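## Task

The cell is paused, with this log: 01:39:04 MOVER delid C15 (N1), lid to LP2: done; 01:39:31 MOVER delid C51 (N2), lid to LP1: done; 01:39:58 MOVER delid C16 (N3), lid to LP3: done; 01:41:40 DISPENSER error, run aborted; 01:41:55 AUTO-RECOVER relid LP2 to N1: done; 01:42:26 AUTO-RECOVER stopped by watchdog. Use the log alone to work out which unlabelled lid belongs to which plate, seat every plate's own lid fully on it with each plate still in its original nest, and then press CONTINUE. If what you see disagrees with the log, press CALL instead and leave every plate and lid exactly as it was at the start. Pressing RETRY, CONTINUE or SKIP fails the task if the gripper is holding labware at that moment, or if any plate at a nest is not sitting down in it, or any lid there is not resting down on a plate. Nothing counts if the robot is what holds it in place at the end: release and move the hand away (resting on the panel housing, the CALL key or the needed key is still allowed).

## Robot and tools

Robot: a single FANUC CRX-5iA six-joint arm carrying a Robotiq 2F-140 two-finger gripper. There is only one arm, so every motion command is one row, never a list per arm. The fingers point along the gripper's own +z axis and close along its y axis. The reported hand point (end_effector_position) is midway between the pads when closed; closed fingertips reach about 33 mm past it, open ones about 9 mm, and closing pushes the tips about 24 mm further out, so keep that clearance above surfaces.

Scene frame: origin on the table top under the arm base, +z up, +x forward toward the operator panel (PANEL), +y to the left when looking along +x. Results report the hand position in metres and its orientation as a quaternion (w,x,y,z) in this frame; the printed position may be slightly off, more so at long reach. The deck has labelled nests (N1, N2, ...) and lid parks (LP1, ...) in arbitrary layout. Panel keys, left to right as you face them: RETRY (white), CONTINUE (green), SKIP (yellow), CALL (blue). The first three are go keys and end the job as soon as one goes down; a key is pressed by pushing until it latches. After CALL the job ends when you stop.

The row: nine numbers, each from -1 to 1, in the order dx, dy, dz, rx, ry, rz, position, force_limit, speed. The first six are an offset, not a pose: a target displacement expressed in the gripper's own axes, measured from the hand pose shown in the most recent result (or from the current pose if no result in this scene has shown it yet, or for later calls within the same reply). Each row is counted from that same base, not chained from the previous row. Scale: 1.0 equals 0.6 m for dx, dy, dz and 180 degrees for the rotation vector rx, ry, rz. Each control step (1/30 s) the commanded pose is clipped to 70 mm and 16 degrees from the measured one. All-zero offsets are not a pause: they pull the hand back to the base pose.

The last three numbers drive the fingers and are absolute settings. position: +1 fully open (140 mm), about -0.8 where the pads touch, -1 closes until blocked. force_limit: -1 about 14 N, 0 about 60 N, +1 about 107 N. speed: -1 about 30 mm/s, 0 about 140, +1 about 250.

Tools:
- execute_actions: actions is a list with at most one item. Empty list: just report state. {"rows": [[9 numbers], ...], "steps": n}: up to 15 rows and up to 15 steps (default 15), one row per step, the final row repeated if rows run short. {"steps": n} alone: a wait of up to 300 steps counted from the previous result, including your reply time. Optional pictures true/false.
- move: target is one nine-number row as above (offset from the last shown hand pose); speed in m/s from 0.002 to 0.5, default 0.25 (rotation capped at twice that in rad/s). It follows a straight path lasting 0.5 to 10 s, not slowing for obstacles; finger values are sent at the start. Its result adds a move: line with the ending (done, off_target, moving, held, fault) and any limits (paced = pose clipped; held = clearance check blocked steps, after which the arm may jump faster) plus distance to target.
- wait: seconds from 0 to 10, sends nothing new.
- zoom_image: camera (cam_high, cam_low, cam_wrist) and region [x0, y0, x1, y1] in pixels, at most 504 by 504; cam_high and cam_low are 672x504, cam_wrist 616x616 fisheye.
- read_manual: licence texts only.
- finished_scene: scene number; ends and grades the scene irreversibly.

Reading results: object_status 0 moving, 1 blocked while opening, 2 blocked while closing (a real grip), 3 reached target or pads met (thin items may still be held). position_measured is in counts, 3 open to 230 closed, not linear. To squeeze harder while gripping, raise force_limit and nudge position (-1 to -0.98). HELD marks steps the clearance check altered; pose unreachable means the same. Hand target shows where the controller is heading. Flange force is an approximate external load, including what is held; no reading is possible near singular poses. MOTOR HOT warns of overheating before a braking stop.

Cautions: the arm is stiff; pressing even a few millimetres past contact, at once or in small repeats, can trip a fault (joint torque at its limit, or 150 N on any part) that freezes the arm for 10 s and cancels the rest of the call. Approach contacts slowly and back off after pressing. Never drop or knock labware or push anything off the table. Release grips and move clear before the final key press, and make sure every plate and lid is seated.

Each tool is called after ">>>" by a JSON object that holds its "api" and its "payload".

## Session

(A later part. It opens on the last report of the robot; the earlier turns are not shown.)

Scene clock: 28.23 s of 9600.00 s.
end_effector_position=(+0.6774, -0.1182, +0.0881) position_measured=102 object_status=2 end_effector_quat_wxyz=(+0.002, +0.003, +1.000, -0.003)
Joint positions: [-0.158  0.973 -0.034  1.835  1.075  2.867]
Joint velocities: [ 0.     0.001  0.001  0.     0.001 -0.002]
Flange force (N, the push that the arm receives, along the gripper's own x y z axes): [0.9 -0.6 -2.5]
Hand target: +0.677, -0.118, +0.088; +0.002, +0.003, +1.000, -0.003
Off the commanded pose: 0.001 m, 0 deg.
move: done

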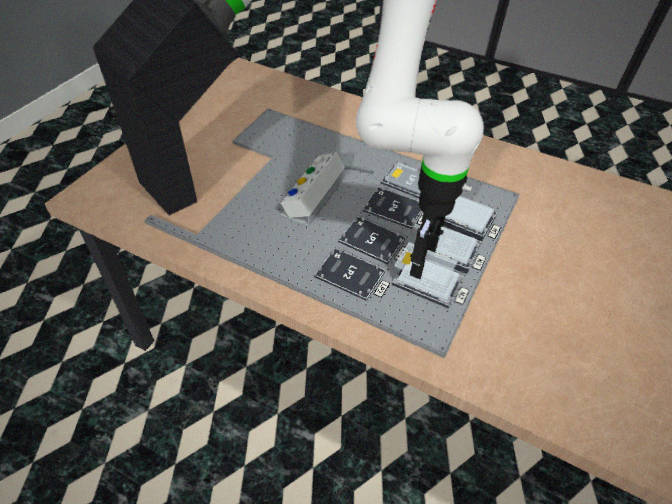

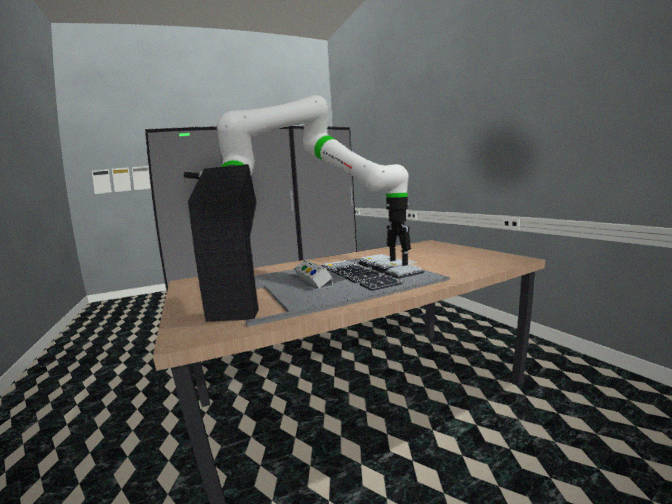

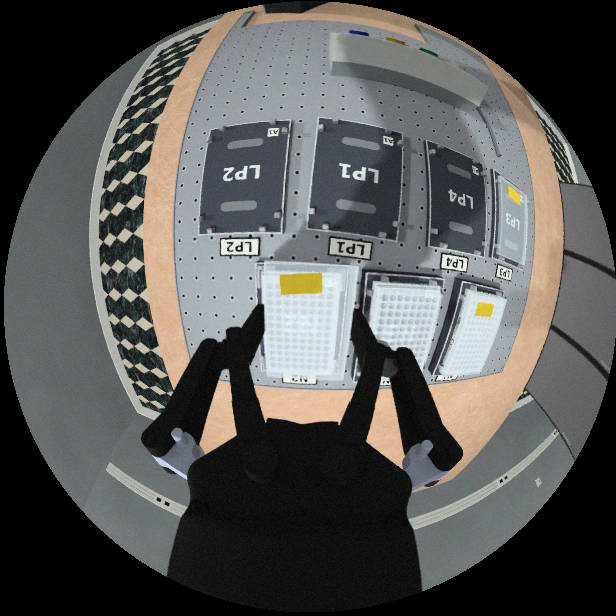

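>>> {"api": "move", "payload": {"target": [-0.019,-0.015,0.017,0,0,0,0.1,-0.6,-1], "speed": 0.03}}

>>> {"api": "zoom_image", "payload": {"camera": "cam_wrist", "region": [235, 245, 385, 395]}}

>>> {"api": "zoom_image", "payload": {"camera": "cam_high", "region": [385, 235, 480, 315]}}

Scene clock: 30.57 s of 9600.00 s.
end_effector_position=(+0.6889, -0.1272, +0.0780) position_measured=102 object_status=2 end_effector_quat_wxyz=(+0.002, +0.003, +1.000, -0.003)
Joint positions: [-0.151  1.016  0.026  1.838  1.076  2.847]
Joint velocities: [ 0.     0.001  0.001  0.001  0.    -0.002]
Flange force (N, the push that the arm receives, along the gripper's own x y z axes): [2.8 -1.2 -1.7]
Hand target: +0.689, -0.127, +0.078; +0.002, +0.003, +1.000, -0.003
Off the commanded pose: 0.000 m, 0 deg.
move: done

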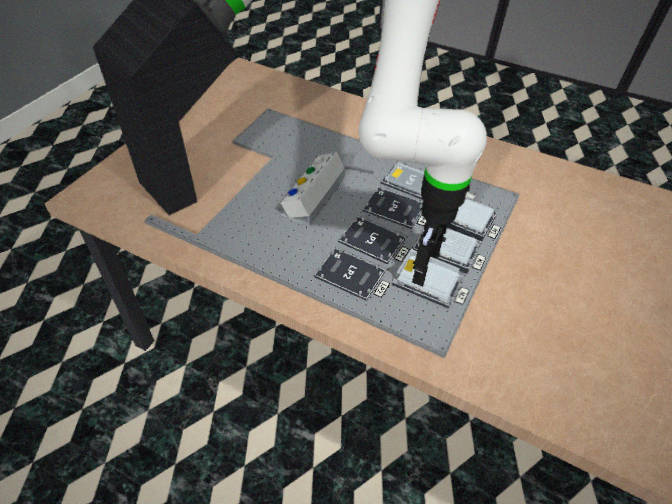

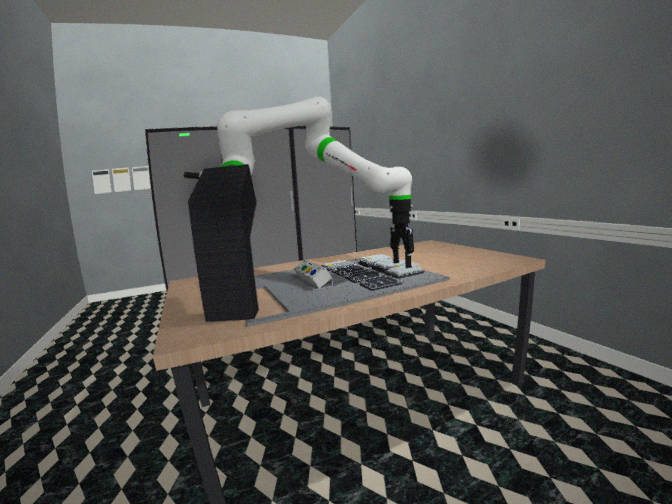

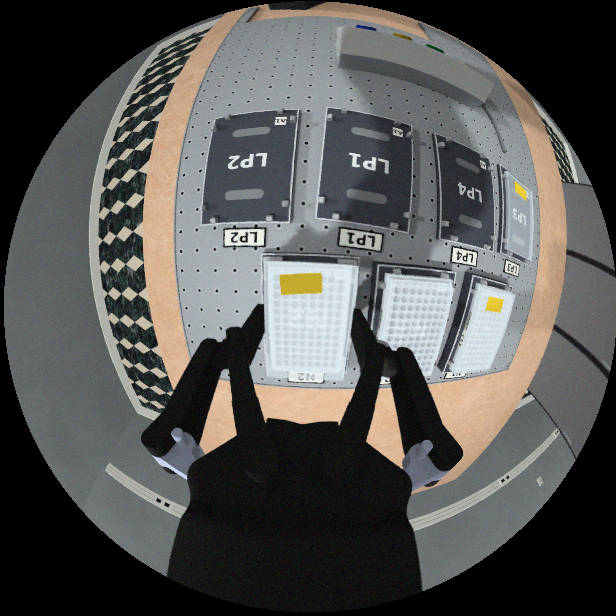

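Region (235, 245, 385, 395) of cam_wrist's 616x616 image, scaled by 3.360, with more detail than that image has.

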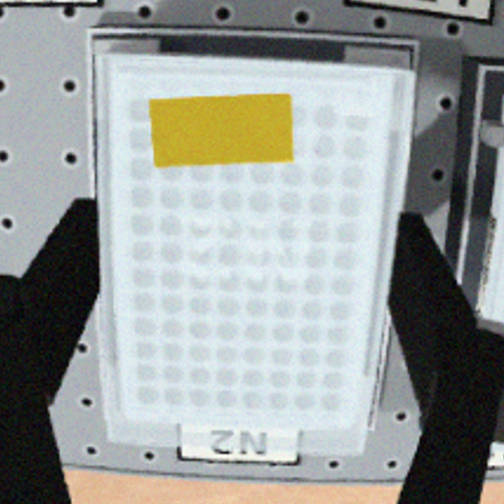

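Region (385, 235, 480, 315) of cam_high's 672x504 image, scaled by 5.305, with more detail than that image has; it fills the top 424 rows of this view, and the rest is white.

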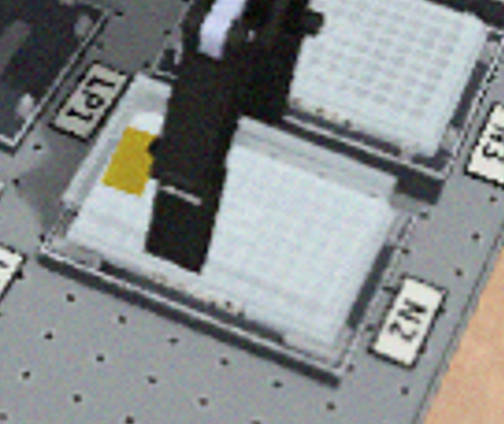

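>>> {"api": "move", "payload": {"target": [-0.005,-0.002,0.008,0,0,-0.007,0.1,-0.6,-1], "speed": 0.015}}

>>> {"api": "zoom_image", "payload": {"camera": "cam_wrist", "region": [235, 245, 385, 395]}}

>>> {"api": "zoom_image", "payload": {"camera": "cam_high", "region": [385, 235, 480, 315]}}

Scene clock: 34.37 s of 9600.00 s.
end_effector_position=(+0.6919, -0.1284, +0.0732) position_measured=102 object_status=2 end_effector_quat_wxyz=(+0.002, -0.008, +1.000, -0.003)
Joint positions: [-0.145  1.027  0.042  1.836  1.074  2.863]
Joint velocities: [-0.    -0.     0.     0.     0.001  0.001]
Flange force (N, the push that the arm receives, along the gripper's own x y z axes): [0.8 -1.6 -2.2]
Hand target: +0.692, -0.128, +0.073; +0.002, -0.008, +1.000, -0.003
Off the commanded pose: 0.000 m, 0 deg.
move: done

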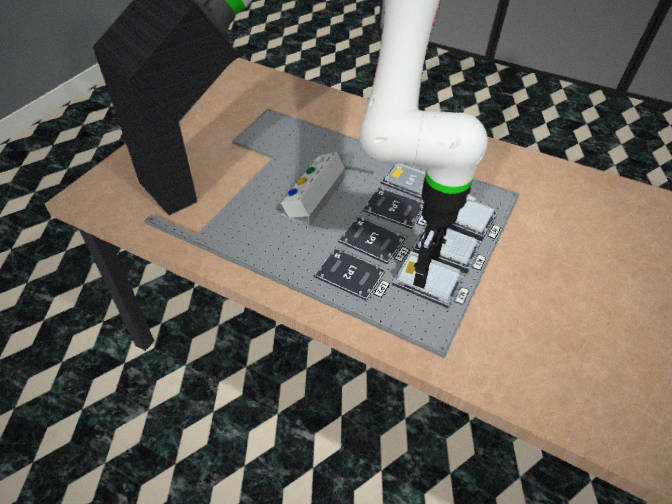

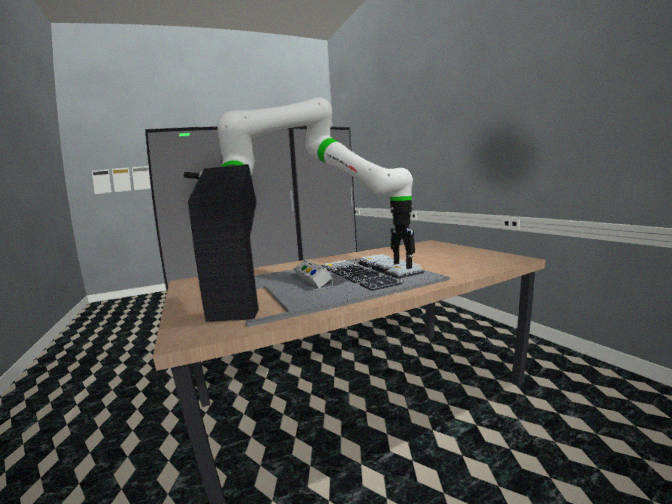

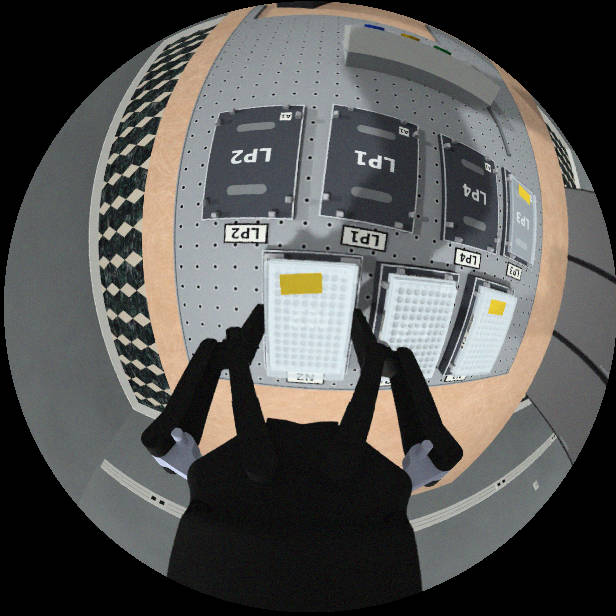

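Region (235, 245, 385, 395) of cam_wrist's 616x616 image, scaled by 3.360, with more detail than that image has.

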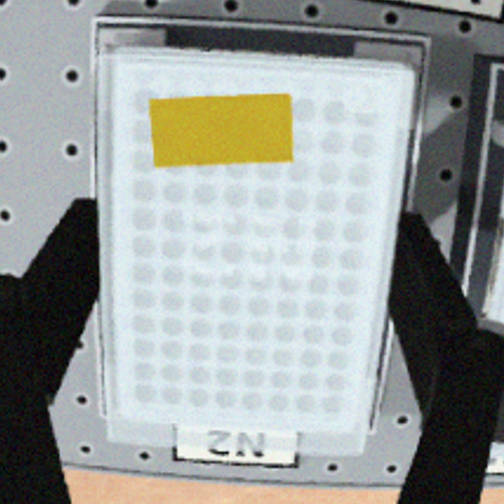

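Region (385, 235, 480, 315) of cam_high's 672x504 image, scaled by 5.305, with more detail than that image has; it fills the top 424 rows of this view, and the rest is white.

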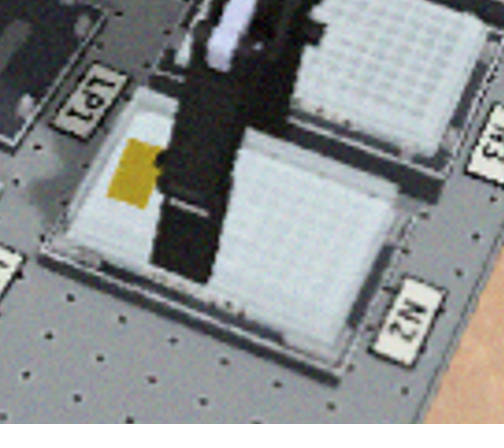

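>>> {"api": "move", "payload": {"target": [0.0015,0,0.001,0,0,0,0.1,-0.6,-1], "speed": 0.01}}

>>> {"api": "move", "payload": {"target": [0,0,0.004,0,0,0,0.1,-0.6,-1], "speed": 0.005}}

>>> {"api": "zoom_image", "payload": {"camera": "cam_wrist", "region": [235, 245, 385, 395]}}

Scene clock: 37.10 s of 9600.00 s.
end_effector_position=(+0.6910, -0.1284, +0.0726) position_measured=102 object_status=2 end_effector_quat_wxyz=(+0.002, -0.008, +1.000, -0.003)
Joint positions: [-0.144  1.027  0.039  1.834  1.073  2.866]
Joint velocities: [-0.     0.002 -0.     0.    -0.002  0.   ]
Flange force (N, the push that the arm receives, along the gripper's own x y z axes): [3.6 -0.2 -4.5]
Hand target: +0.691, -0.128, +0.073; +0.002, -0.008, +1.000, -0.003
Off the commanded pose: 0.000 m, 0 deg.
move: done

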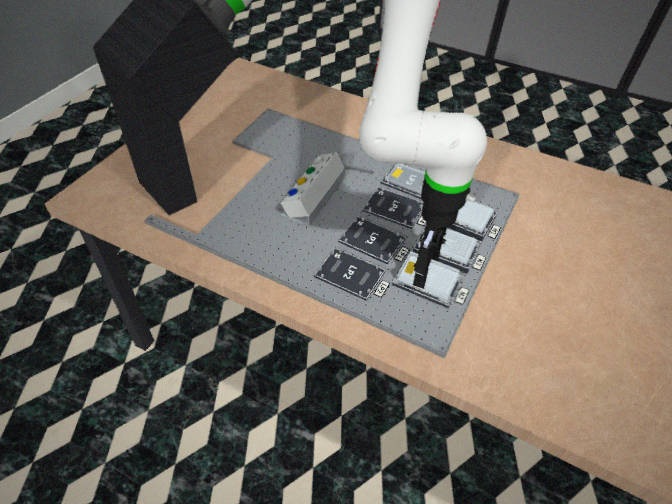

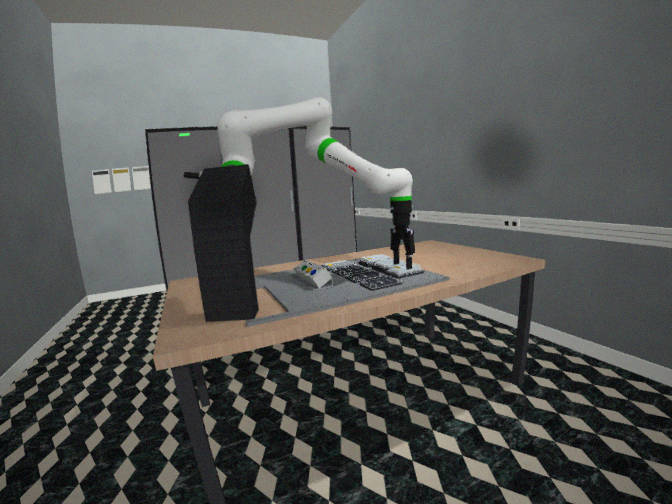

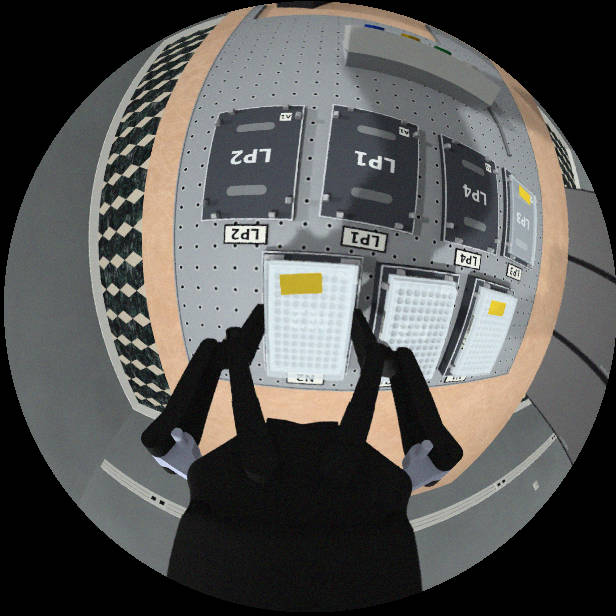

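Scene clock: 37.80 s of 9600.00 s.
end_effector_position=(+0.6910, -0.1284, +0.0702) position_measured=102 object_status=2 end_effector_quat_wxyz=(+0.002, -0.008, +1.000, -0.003)
Joint positions: [-0.141  1.029  0.04   1.83   1.071  2.867]
Joint velocities: [ 0.    -0.001 -0.    -0.    -0.     0.001]
Flange force (N, the push that the arm receives, along the gripper's own x y z axes): [1.9 -0.6 -4.1]
Hand target: +0.691, -0.128, +0.070; +0.002, -0.008, +1.000, -0.003
Off the commanded pose: 0.000 m, 0 deg.
move: done

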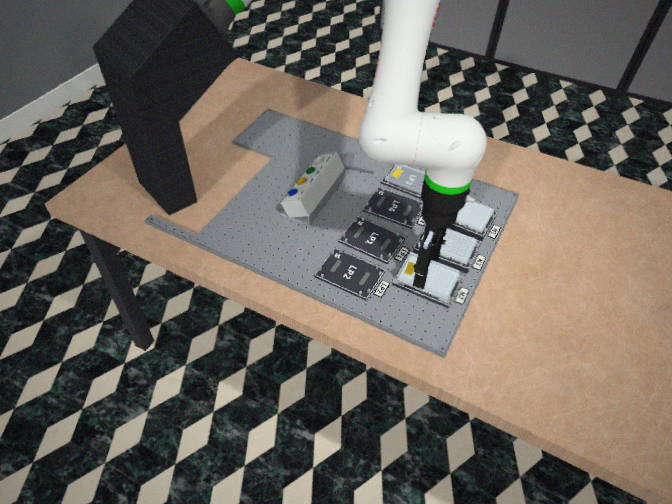

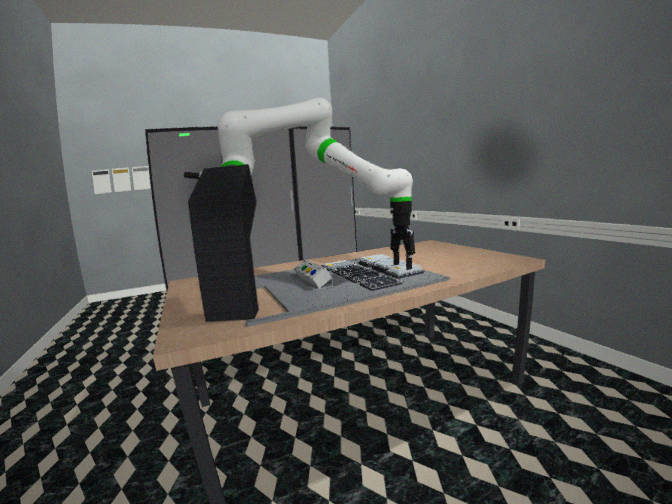

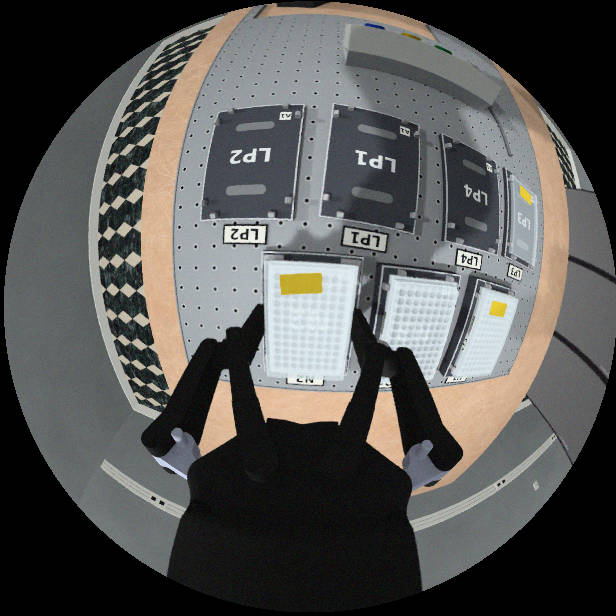

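Region (235, 245, 385, 395) of cam_wrist's 616x616 image, scaled by 3.360, with more detail than that image has.

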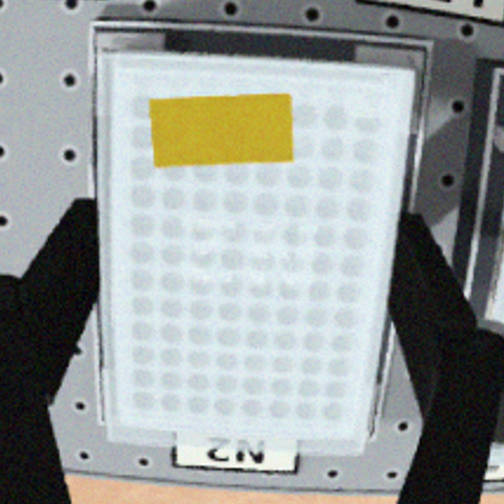

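>>> {"api": "move", "payload": {"target": [0,0,0.006,0,0,0,0.1,-0.6,-1], "speed": 0.005}}

>>> {"api": "zoom_image", "payload": {"camera": "cam_wrist", "region": [235, 245, 385, 395]}}

Scene clock: 40.33 s of 9600.00 s.
end_effector_position=(+0.6910, -0.1284, +0.0666) position_measured=102 object_status=2 end_effector_quat_wxyz=(+0.002, -0.008, +1.000, -0.003)
Joint positions: [-0.135  1.033  0.042  1.825  1.068  2.868]
Joint velocities: [-0.001  0.     0.     0.002 -0.     0.001]
Flange force (N, the push that the arm receives, along the gripper's own x y z axes): [6.8 0.5 -9.3]
Hand target: +0.691, -0.128, +0.067; +0.002, -0.008, +1.000, -0.003
Off the commanded pose: 0.000 m, 0 deg.
move: done

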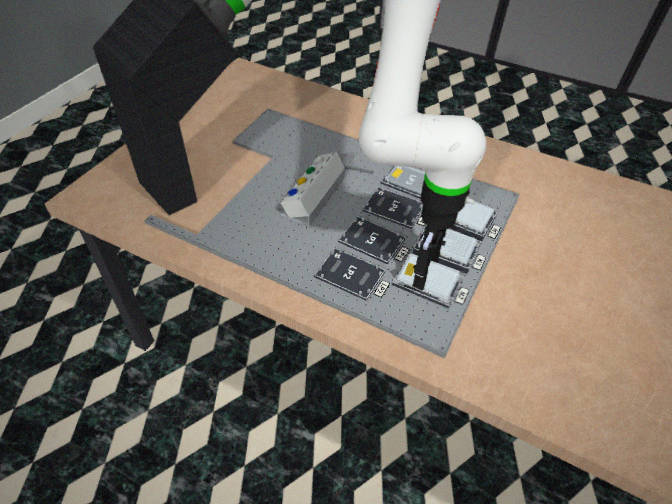

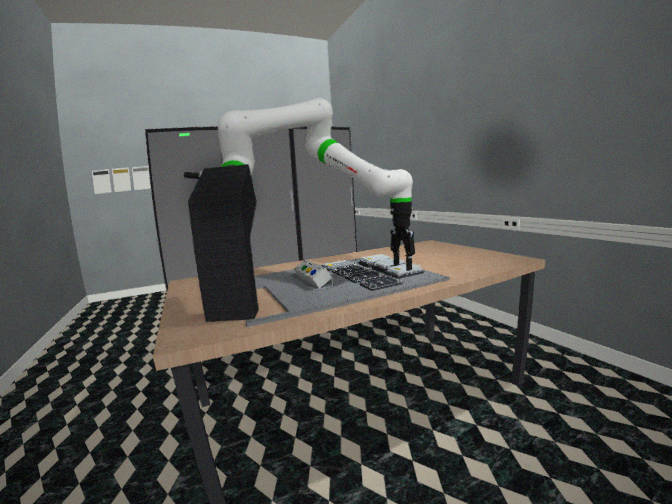

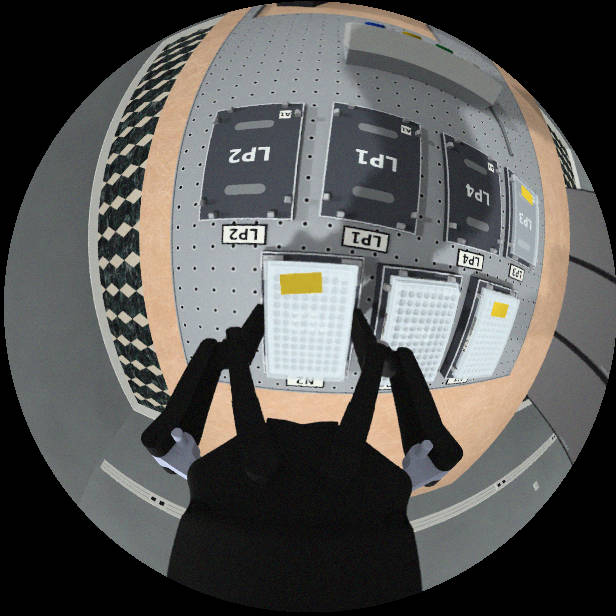

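Region (235, 245, 385, 395) of cam_wrist's 616x616 image, scaled by 3.360, with more detail than that image has.

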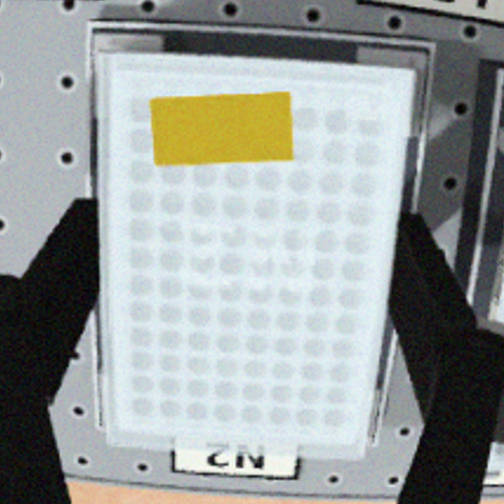

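>>> {"api": "move", "payload": {"target": [-0.002,0,-0.001,0,0,0,0.1,-0.6,-1], "speed": 0.004}}

>>> {"api": "move", "payload": {"target": [0,0,0.005,0,0,0,0.1,-0.6,-1], "speed": 0.005}}

>>> {"api": "zoom_image", "payload": {"camera": "cam_wrist", "region": [235, 245, 385, 395]}}

Scene clock: 42.67 s of 9600.00 s.
end_effector_position=(+0.6922, -0.1284, +0.0672) position_measured=102 object_status=2 end_effector_quat_wxyz=(+0.002, -0.008, +1.000, -0.003)
Joint positions: [-0.136  1.034  0.046  1.828  1.069  2.865]
Joint velocities: [-0.     0.    -0.     0.001 -0.     0.   ]
Flange force (N, the push that the arm receives, along the gripper's own x y z axes): [4.6 0.2 -3.4]
Hand target: +0.692, -0.128, +0.067; +0.002, -0.008, +1.000, -0.003
Off the commanded pose: 0.000 m, 0 deg.
move: done

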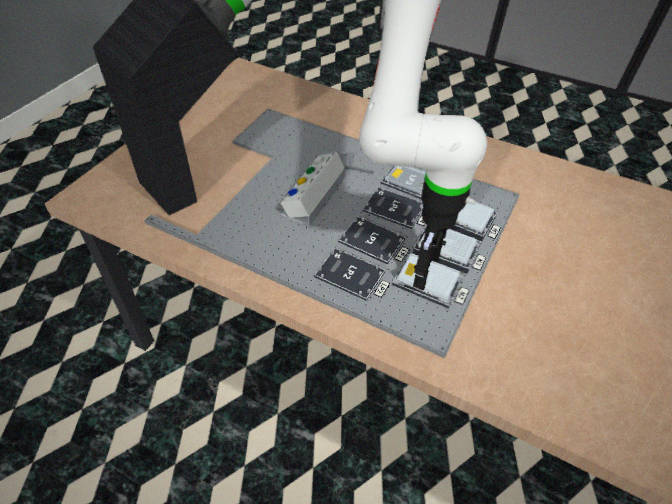

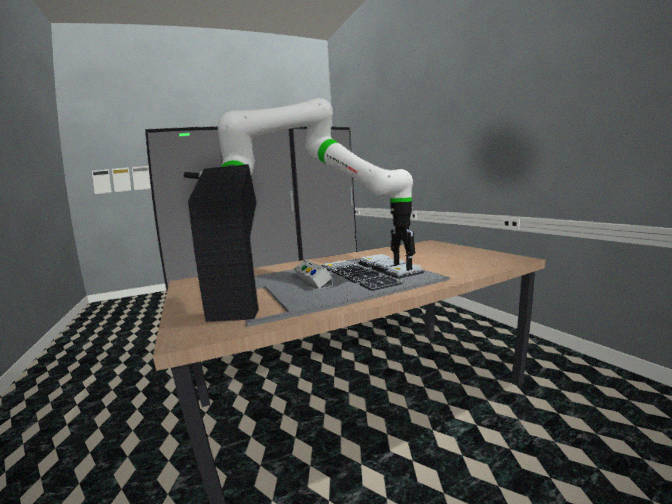

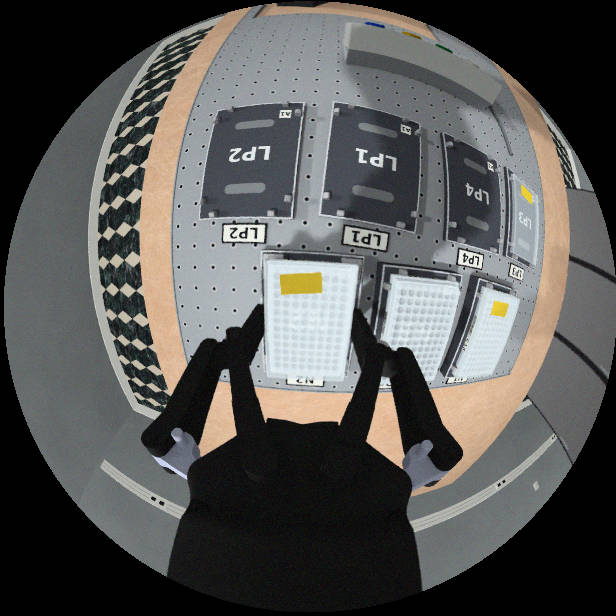

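Scene clock: 43.50 s of 9600.00 s.
end_effector_position=(+0.6922, -0.1284, +0.0642) position_measured=102 object_status=2 end_effector_quat_wxyz=(+0.002, -0.008, +1.000, -0.003)
Joint positions: [-0.132  1.037  0.048  1.824  1.066  2.865]
Joint velocities: [ 0.     0.    -0.    -0.001  0.001 -0.001]
Flange force (N, the push that the arm receives, along the gripper's own x y z axes): [3.2 -0.1 -5.1]
Hand target: +0.692, -0.128, +0.064; +0.002, -0.008, +1.000, -0.003
Off the commanded pose: 0.000 m, 0 deg.
move: done

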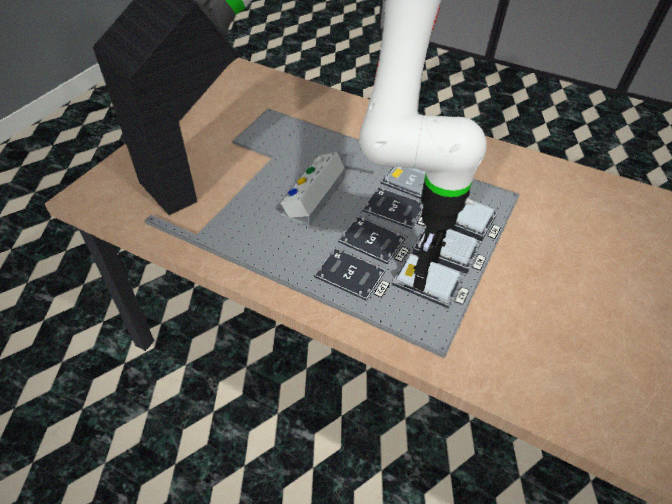

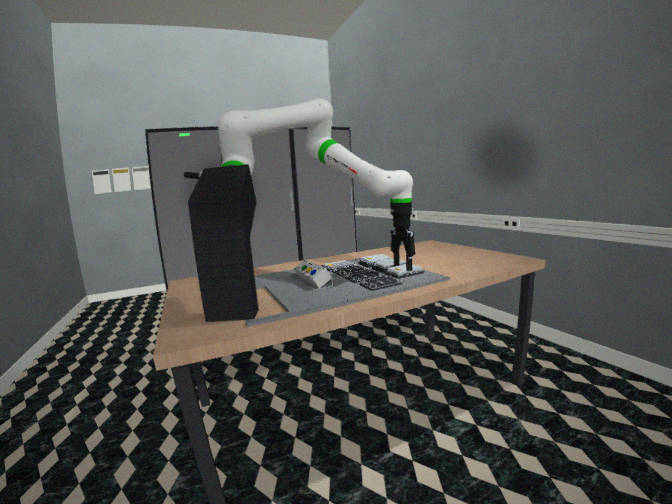

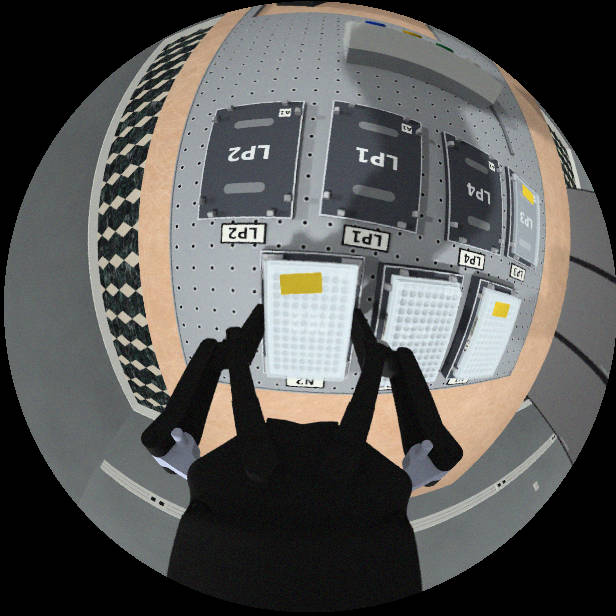

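Region (235, 245, 385, 395) of cam_wrist's 616x616 image, scaled by 3.360, with more detail than that image has.

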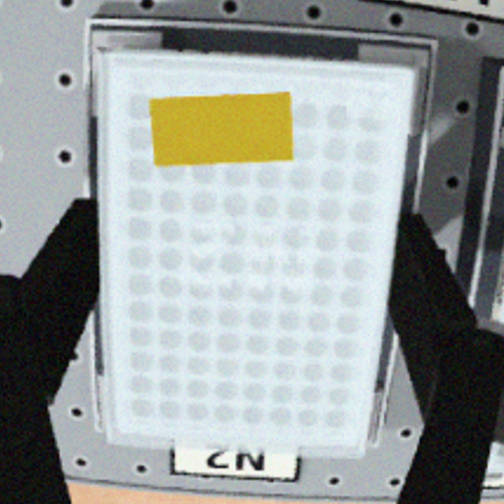

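>>> {"api": "move", "payload": {"target": [0,0,0.006,0,0,0,0.1,-0.6,-1], "speed": 0.005}}

>>> {"api": "move", "payload": {"target": [0,0,0,0,0,0,0.4,-0.6,-1]}}

>>> {"api": "move", "payload": {"target": [0,0,-0.05,0,0,0,0.4,-0.6,-1], "speed": 0.08}}

>>> {"api": "move", "payload": {"target": [0.28,0.525,0.01,0,0,0.01,0.4,-0.6,-1]}}

>>> {"api": "zoom_image", "payload": {"camera": "cam_wrist", "region": [210, 220, 410, 420]}}

>>> {"api": "zoom_image", "payload": {"camera": "cam_high", "region": [380, 185, 510, 315]}}

Scene clock: 47.17 s of 9600.00 s.
end_effector_position=(+0.6923, -0.1284, +0.0607) position_measured=102 object_status=2 end_effector_quat_wxyz=(+0.002, -0.008, +1.000, -0.003)
Joint positions: [-0.127  1.041  0.05   1.819  1.063  2.866]
Joint velocities: [ 0.002  0.002  0.    -0.001 -0.002  0.   ]
Flange force (N, the push that the arm receives, along the gripper's own x y z axes): [6.0 3.4 -47.2]
Hand target: +0.692, -0.128, +0.061; +0.002, -0.008, +1.000, -0.003
Off the commanded pose: 0.000 m, 0 deg.
move: done

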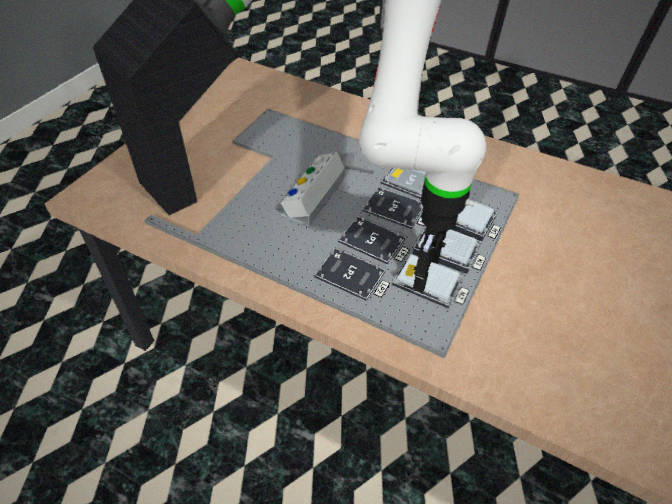

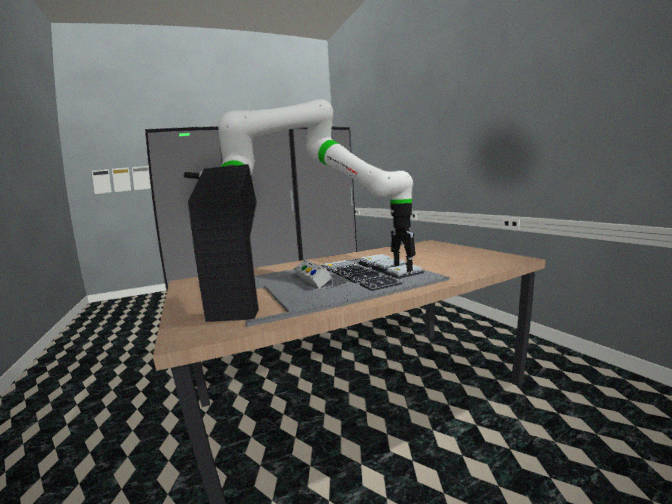

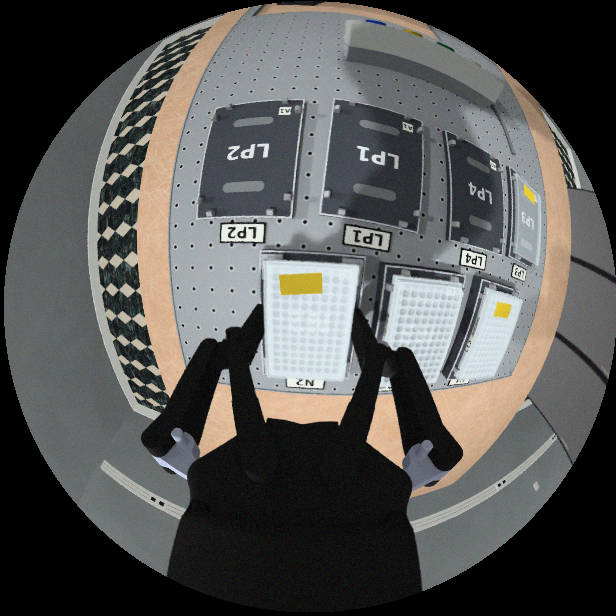

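Scene clock: 47.90 s of 9600.00 s.
end_effector_position=(+0.6923, -0.1284, +0.0606) position_measured=78 object_status=3 end_effector_quat_wxyz=(+0.002, -0.008, +1.000, -0.003)
Joint positions: [-0.127  1.041  0.05   1.819  1.063  2.866]
Joint velocities: [-0.     0.001 -0.     0.001  0.002 -0.001]
Flange force (N, the push that the arm receives, along the gripper's own x y z axes): [3.4 -0.4 -4.7]
Hand target: +0.692, -0.128, +0.061; +0.002, -0.008, +1.000, -0.003
Off the commanded pose: 0.000 m, 0 deg.
move: done

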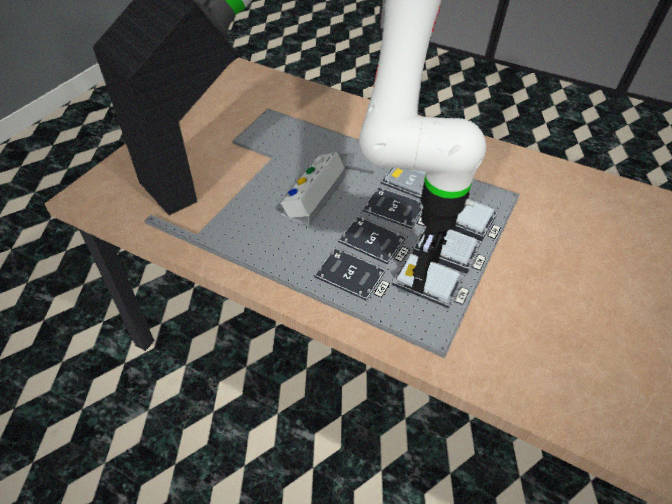

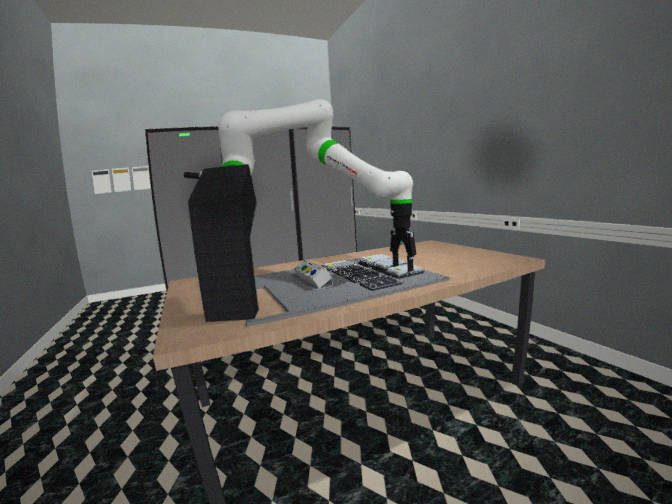

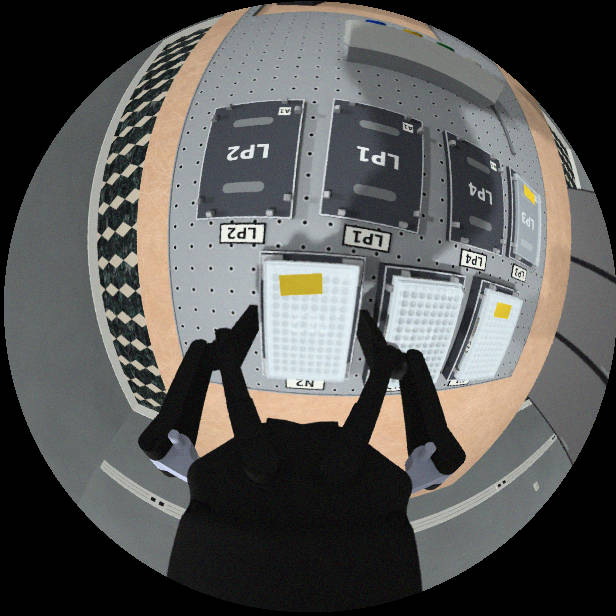

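Scene clock: 48.67 s of 9600.00 s.
end_effector_position=(+0.6922, -0.1284, +0.0906) position_measured=78 object_status=3 end_effector_quat_wxyz=(+0.002, -0.008, +1.000, -0.003)
Joint positions: [-0.171  1.009  0.034  1.86   1.091  2.857]
Joint velocities: [-0.     0.002 -0.     0.001  0.001 -0.   ]
Flange force (N, the push that the arm receives, along the gripper's own x y z axes): [2.1 0.0 -3.9]
Hand target: +0.692, -0.128, +0.091; +0.002, -0.008, +1.000, -0.003
Off the commanded pose: 0.000 m, 0 deg.
move: done

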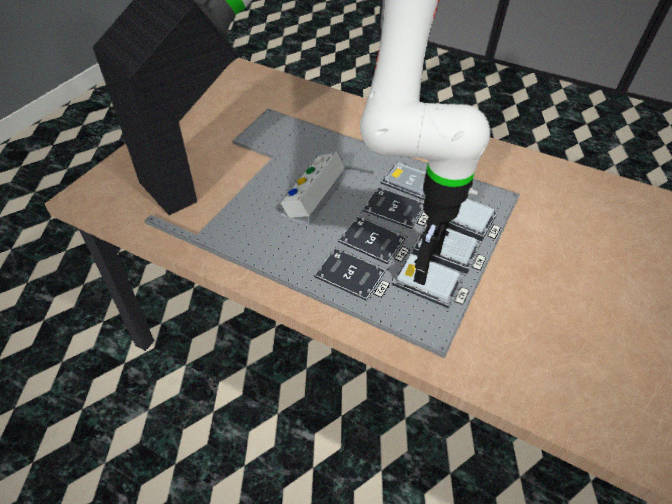

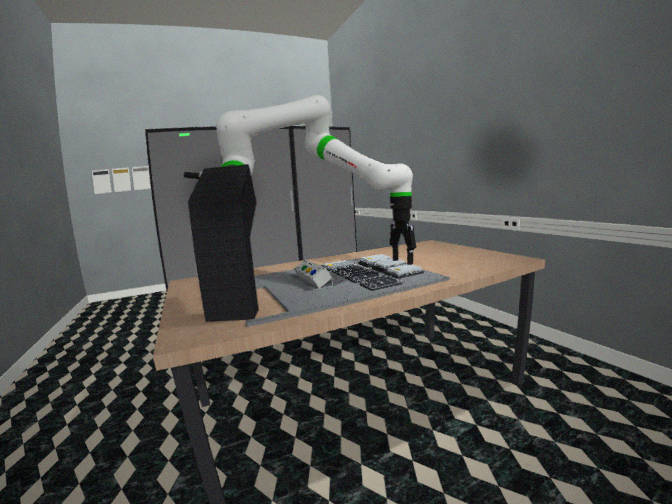

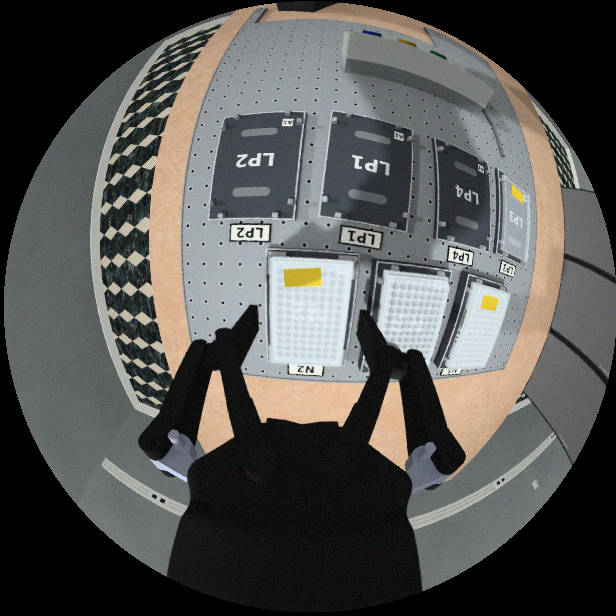

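Scene clock: 50.53 s of 9600.00 s.
end_effector_position=(+0.5182, +0.1834, +0.0833) position_measured=78 object_status=3 end_effector_quat_wxyz=(+0.002, +0.008, +1.000, -0.003)
Joint positions: [ 0.224  0.251 -0.705  1.567  0.872  2.766]
Joint velocities: [ 0.    -0.002 -0.    -0.001 -0.    -0.001]
Flange force (N, the push that the arm receives, along the gripper's own x y z axes): [1.5 -1.7 -3.2]
Hand target: +0.518, +0.183, +0.083; +0.002, +0.008, +1.000, -0.003
Off the commanded pose: 0.001 m, 0 deg.
move: done

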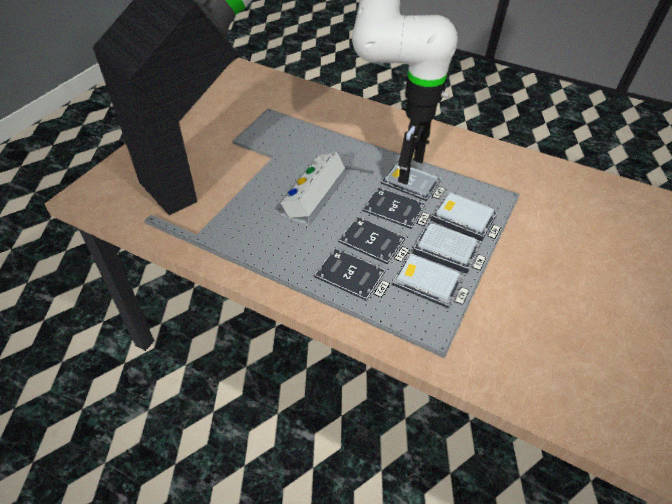

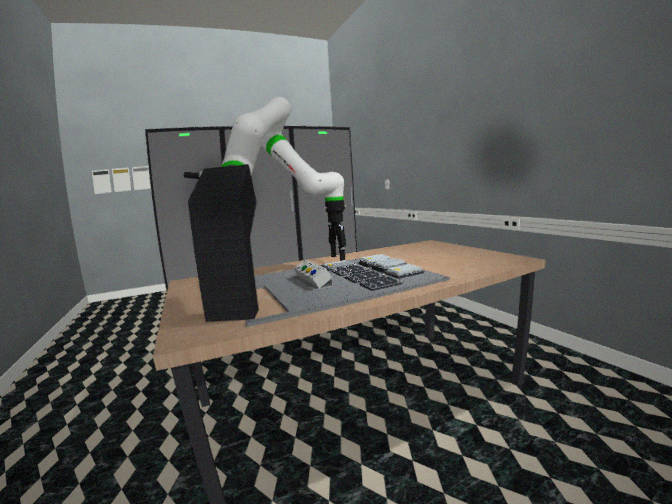

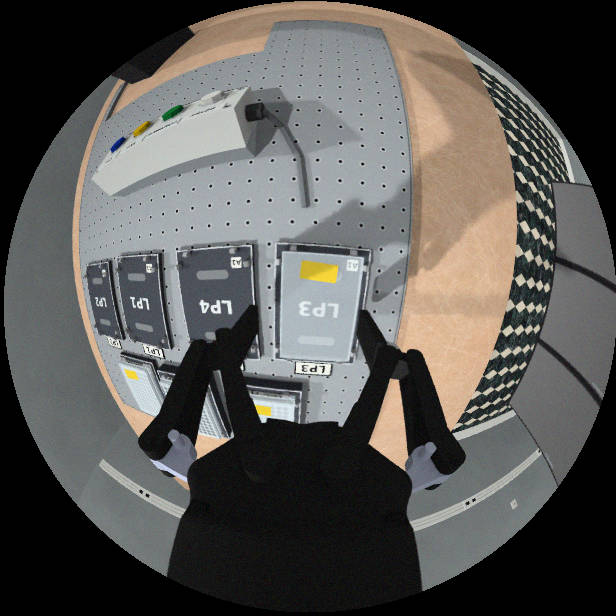

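Region (210, 220, 410, 420) of cam_wrist's 616x616 image, scaled by 2.520, with more detail than that image has.

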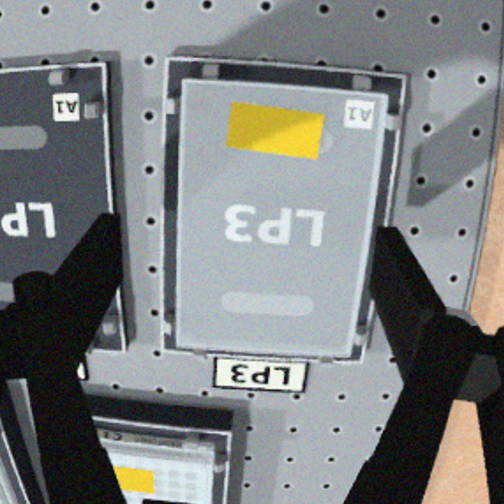

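Region (380, 185, 510, 315) of cam_high's 672x504 image, scaled by 3.877, with more detail than that image has.

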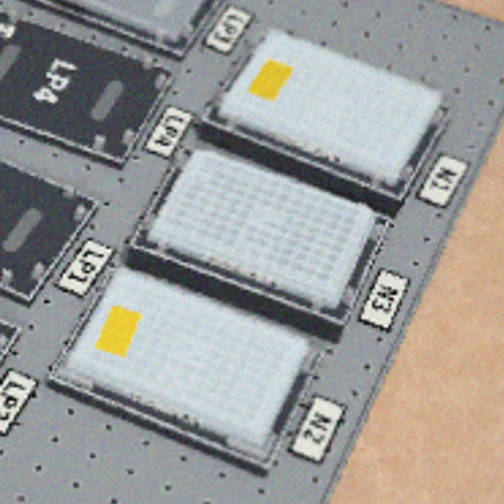

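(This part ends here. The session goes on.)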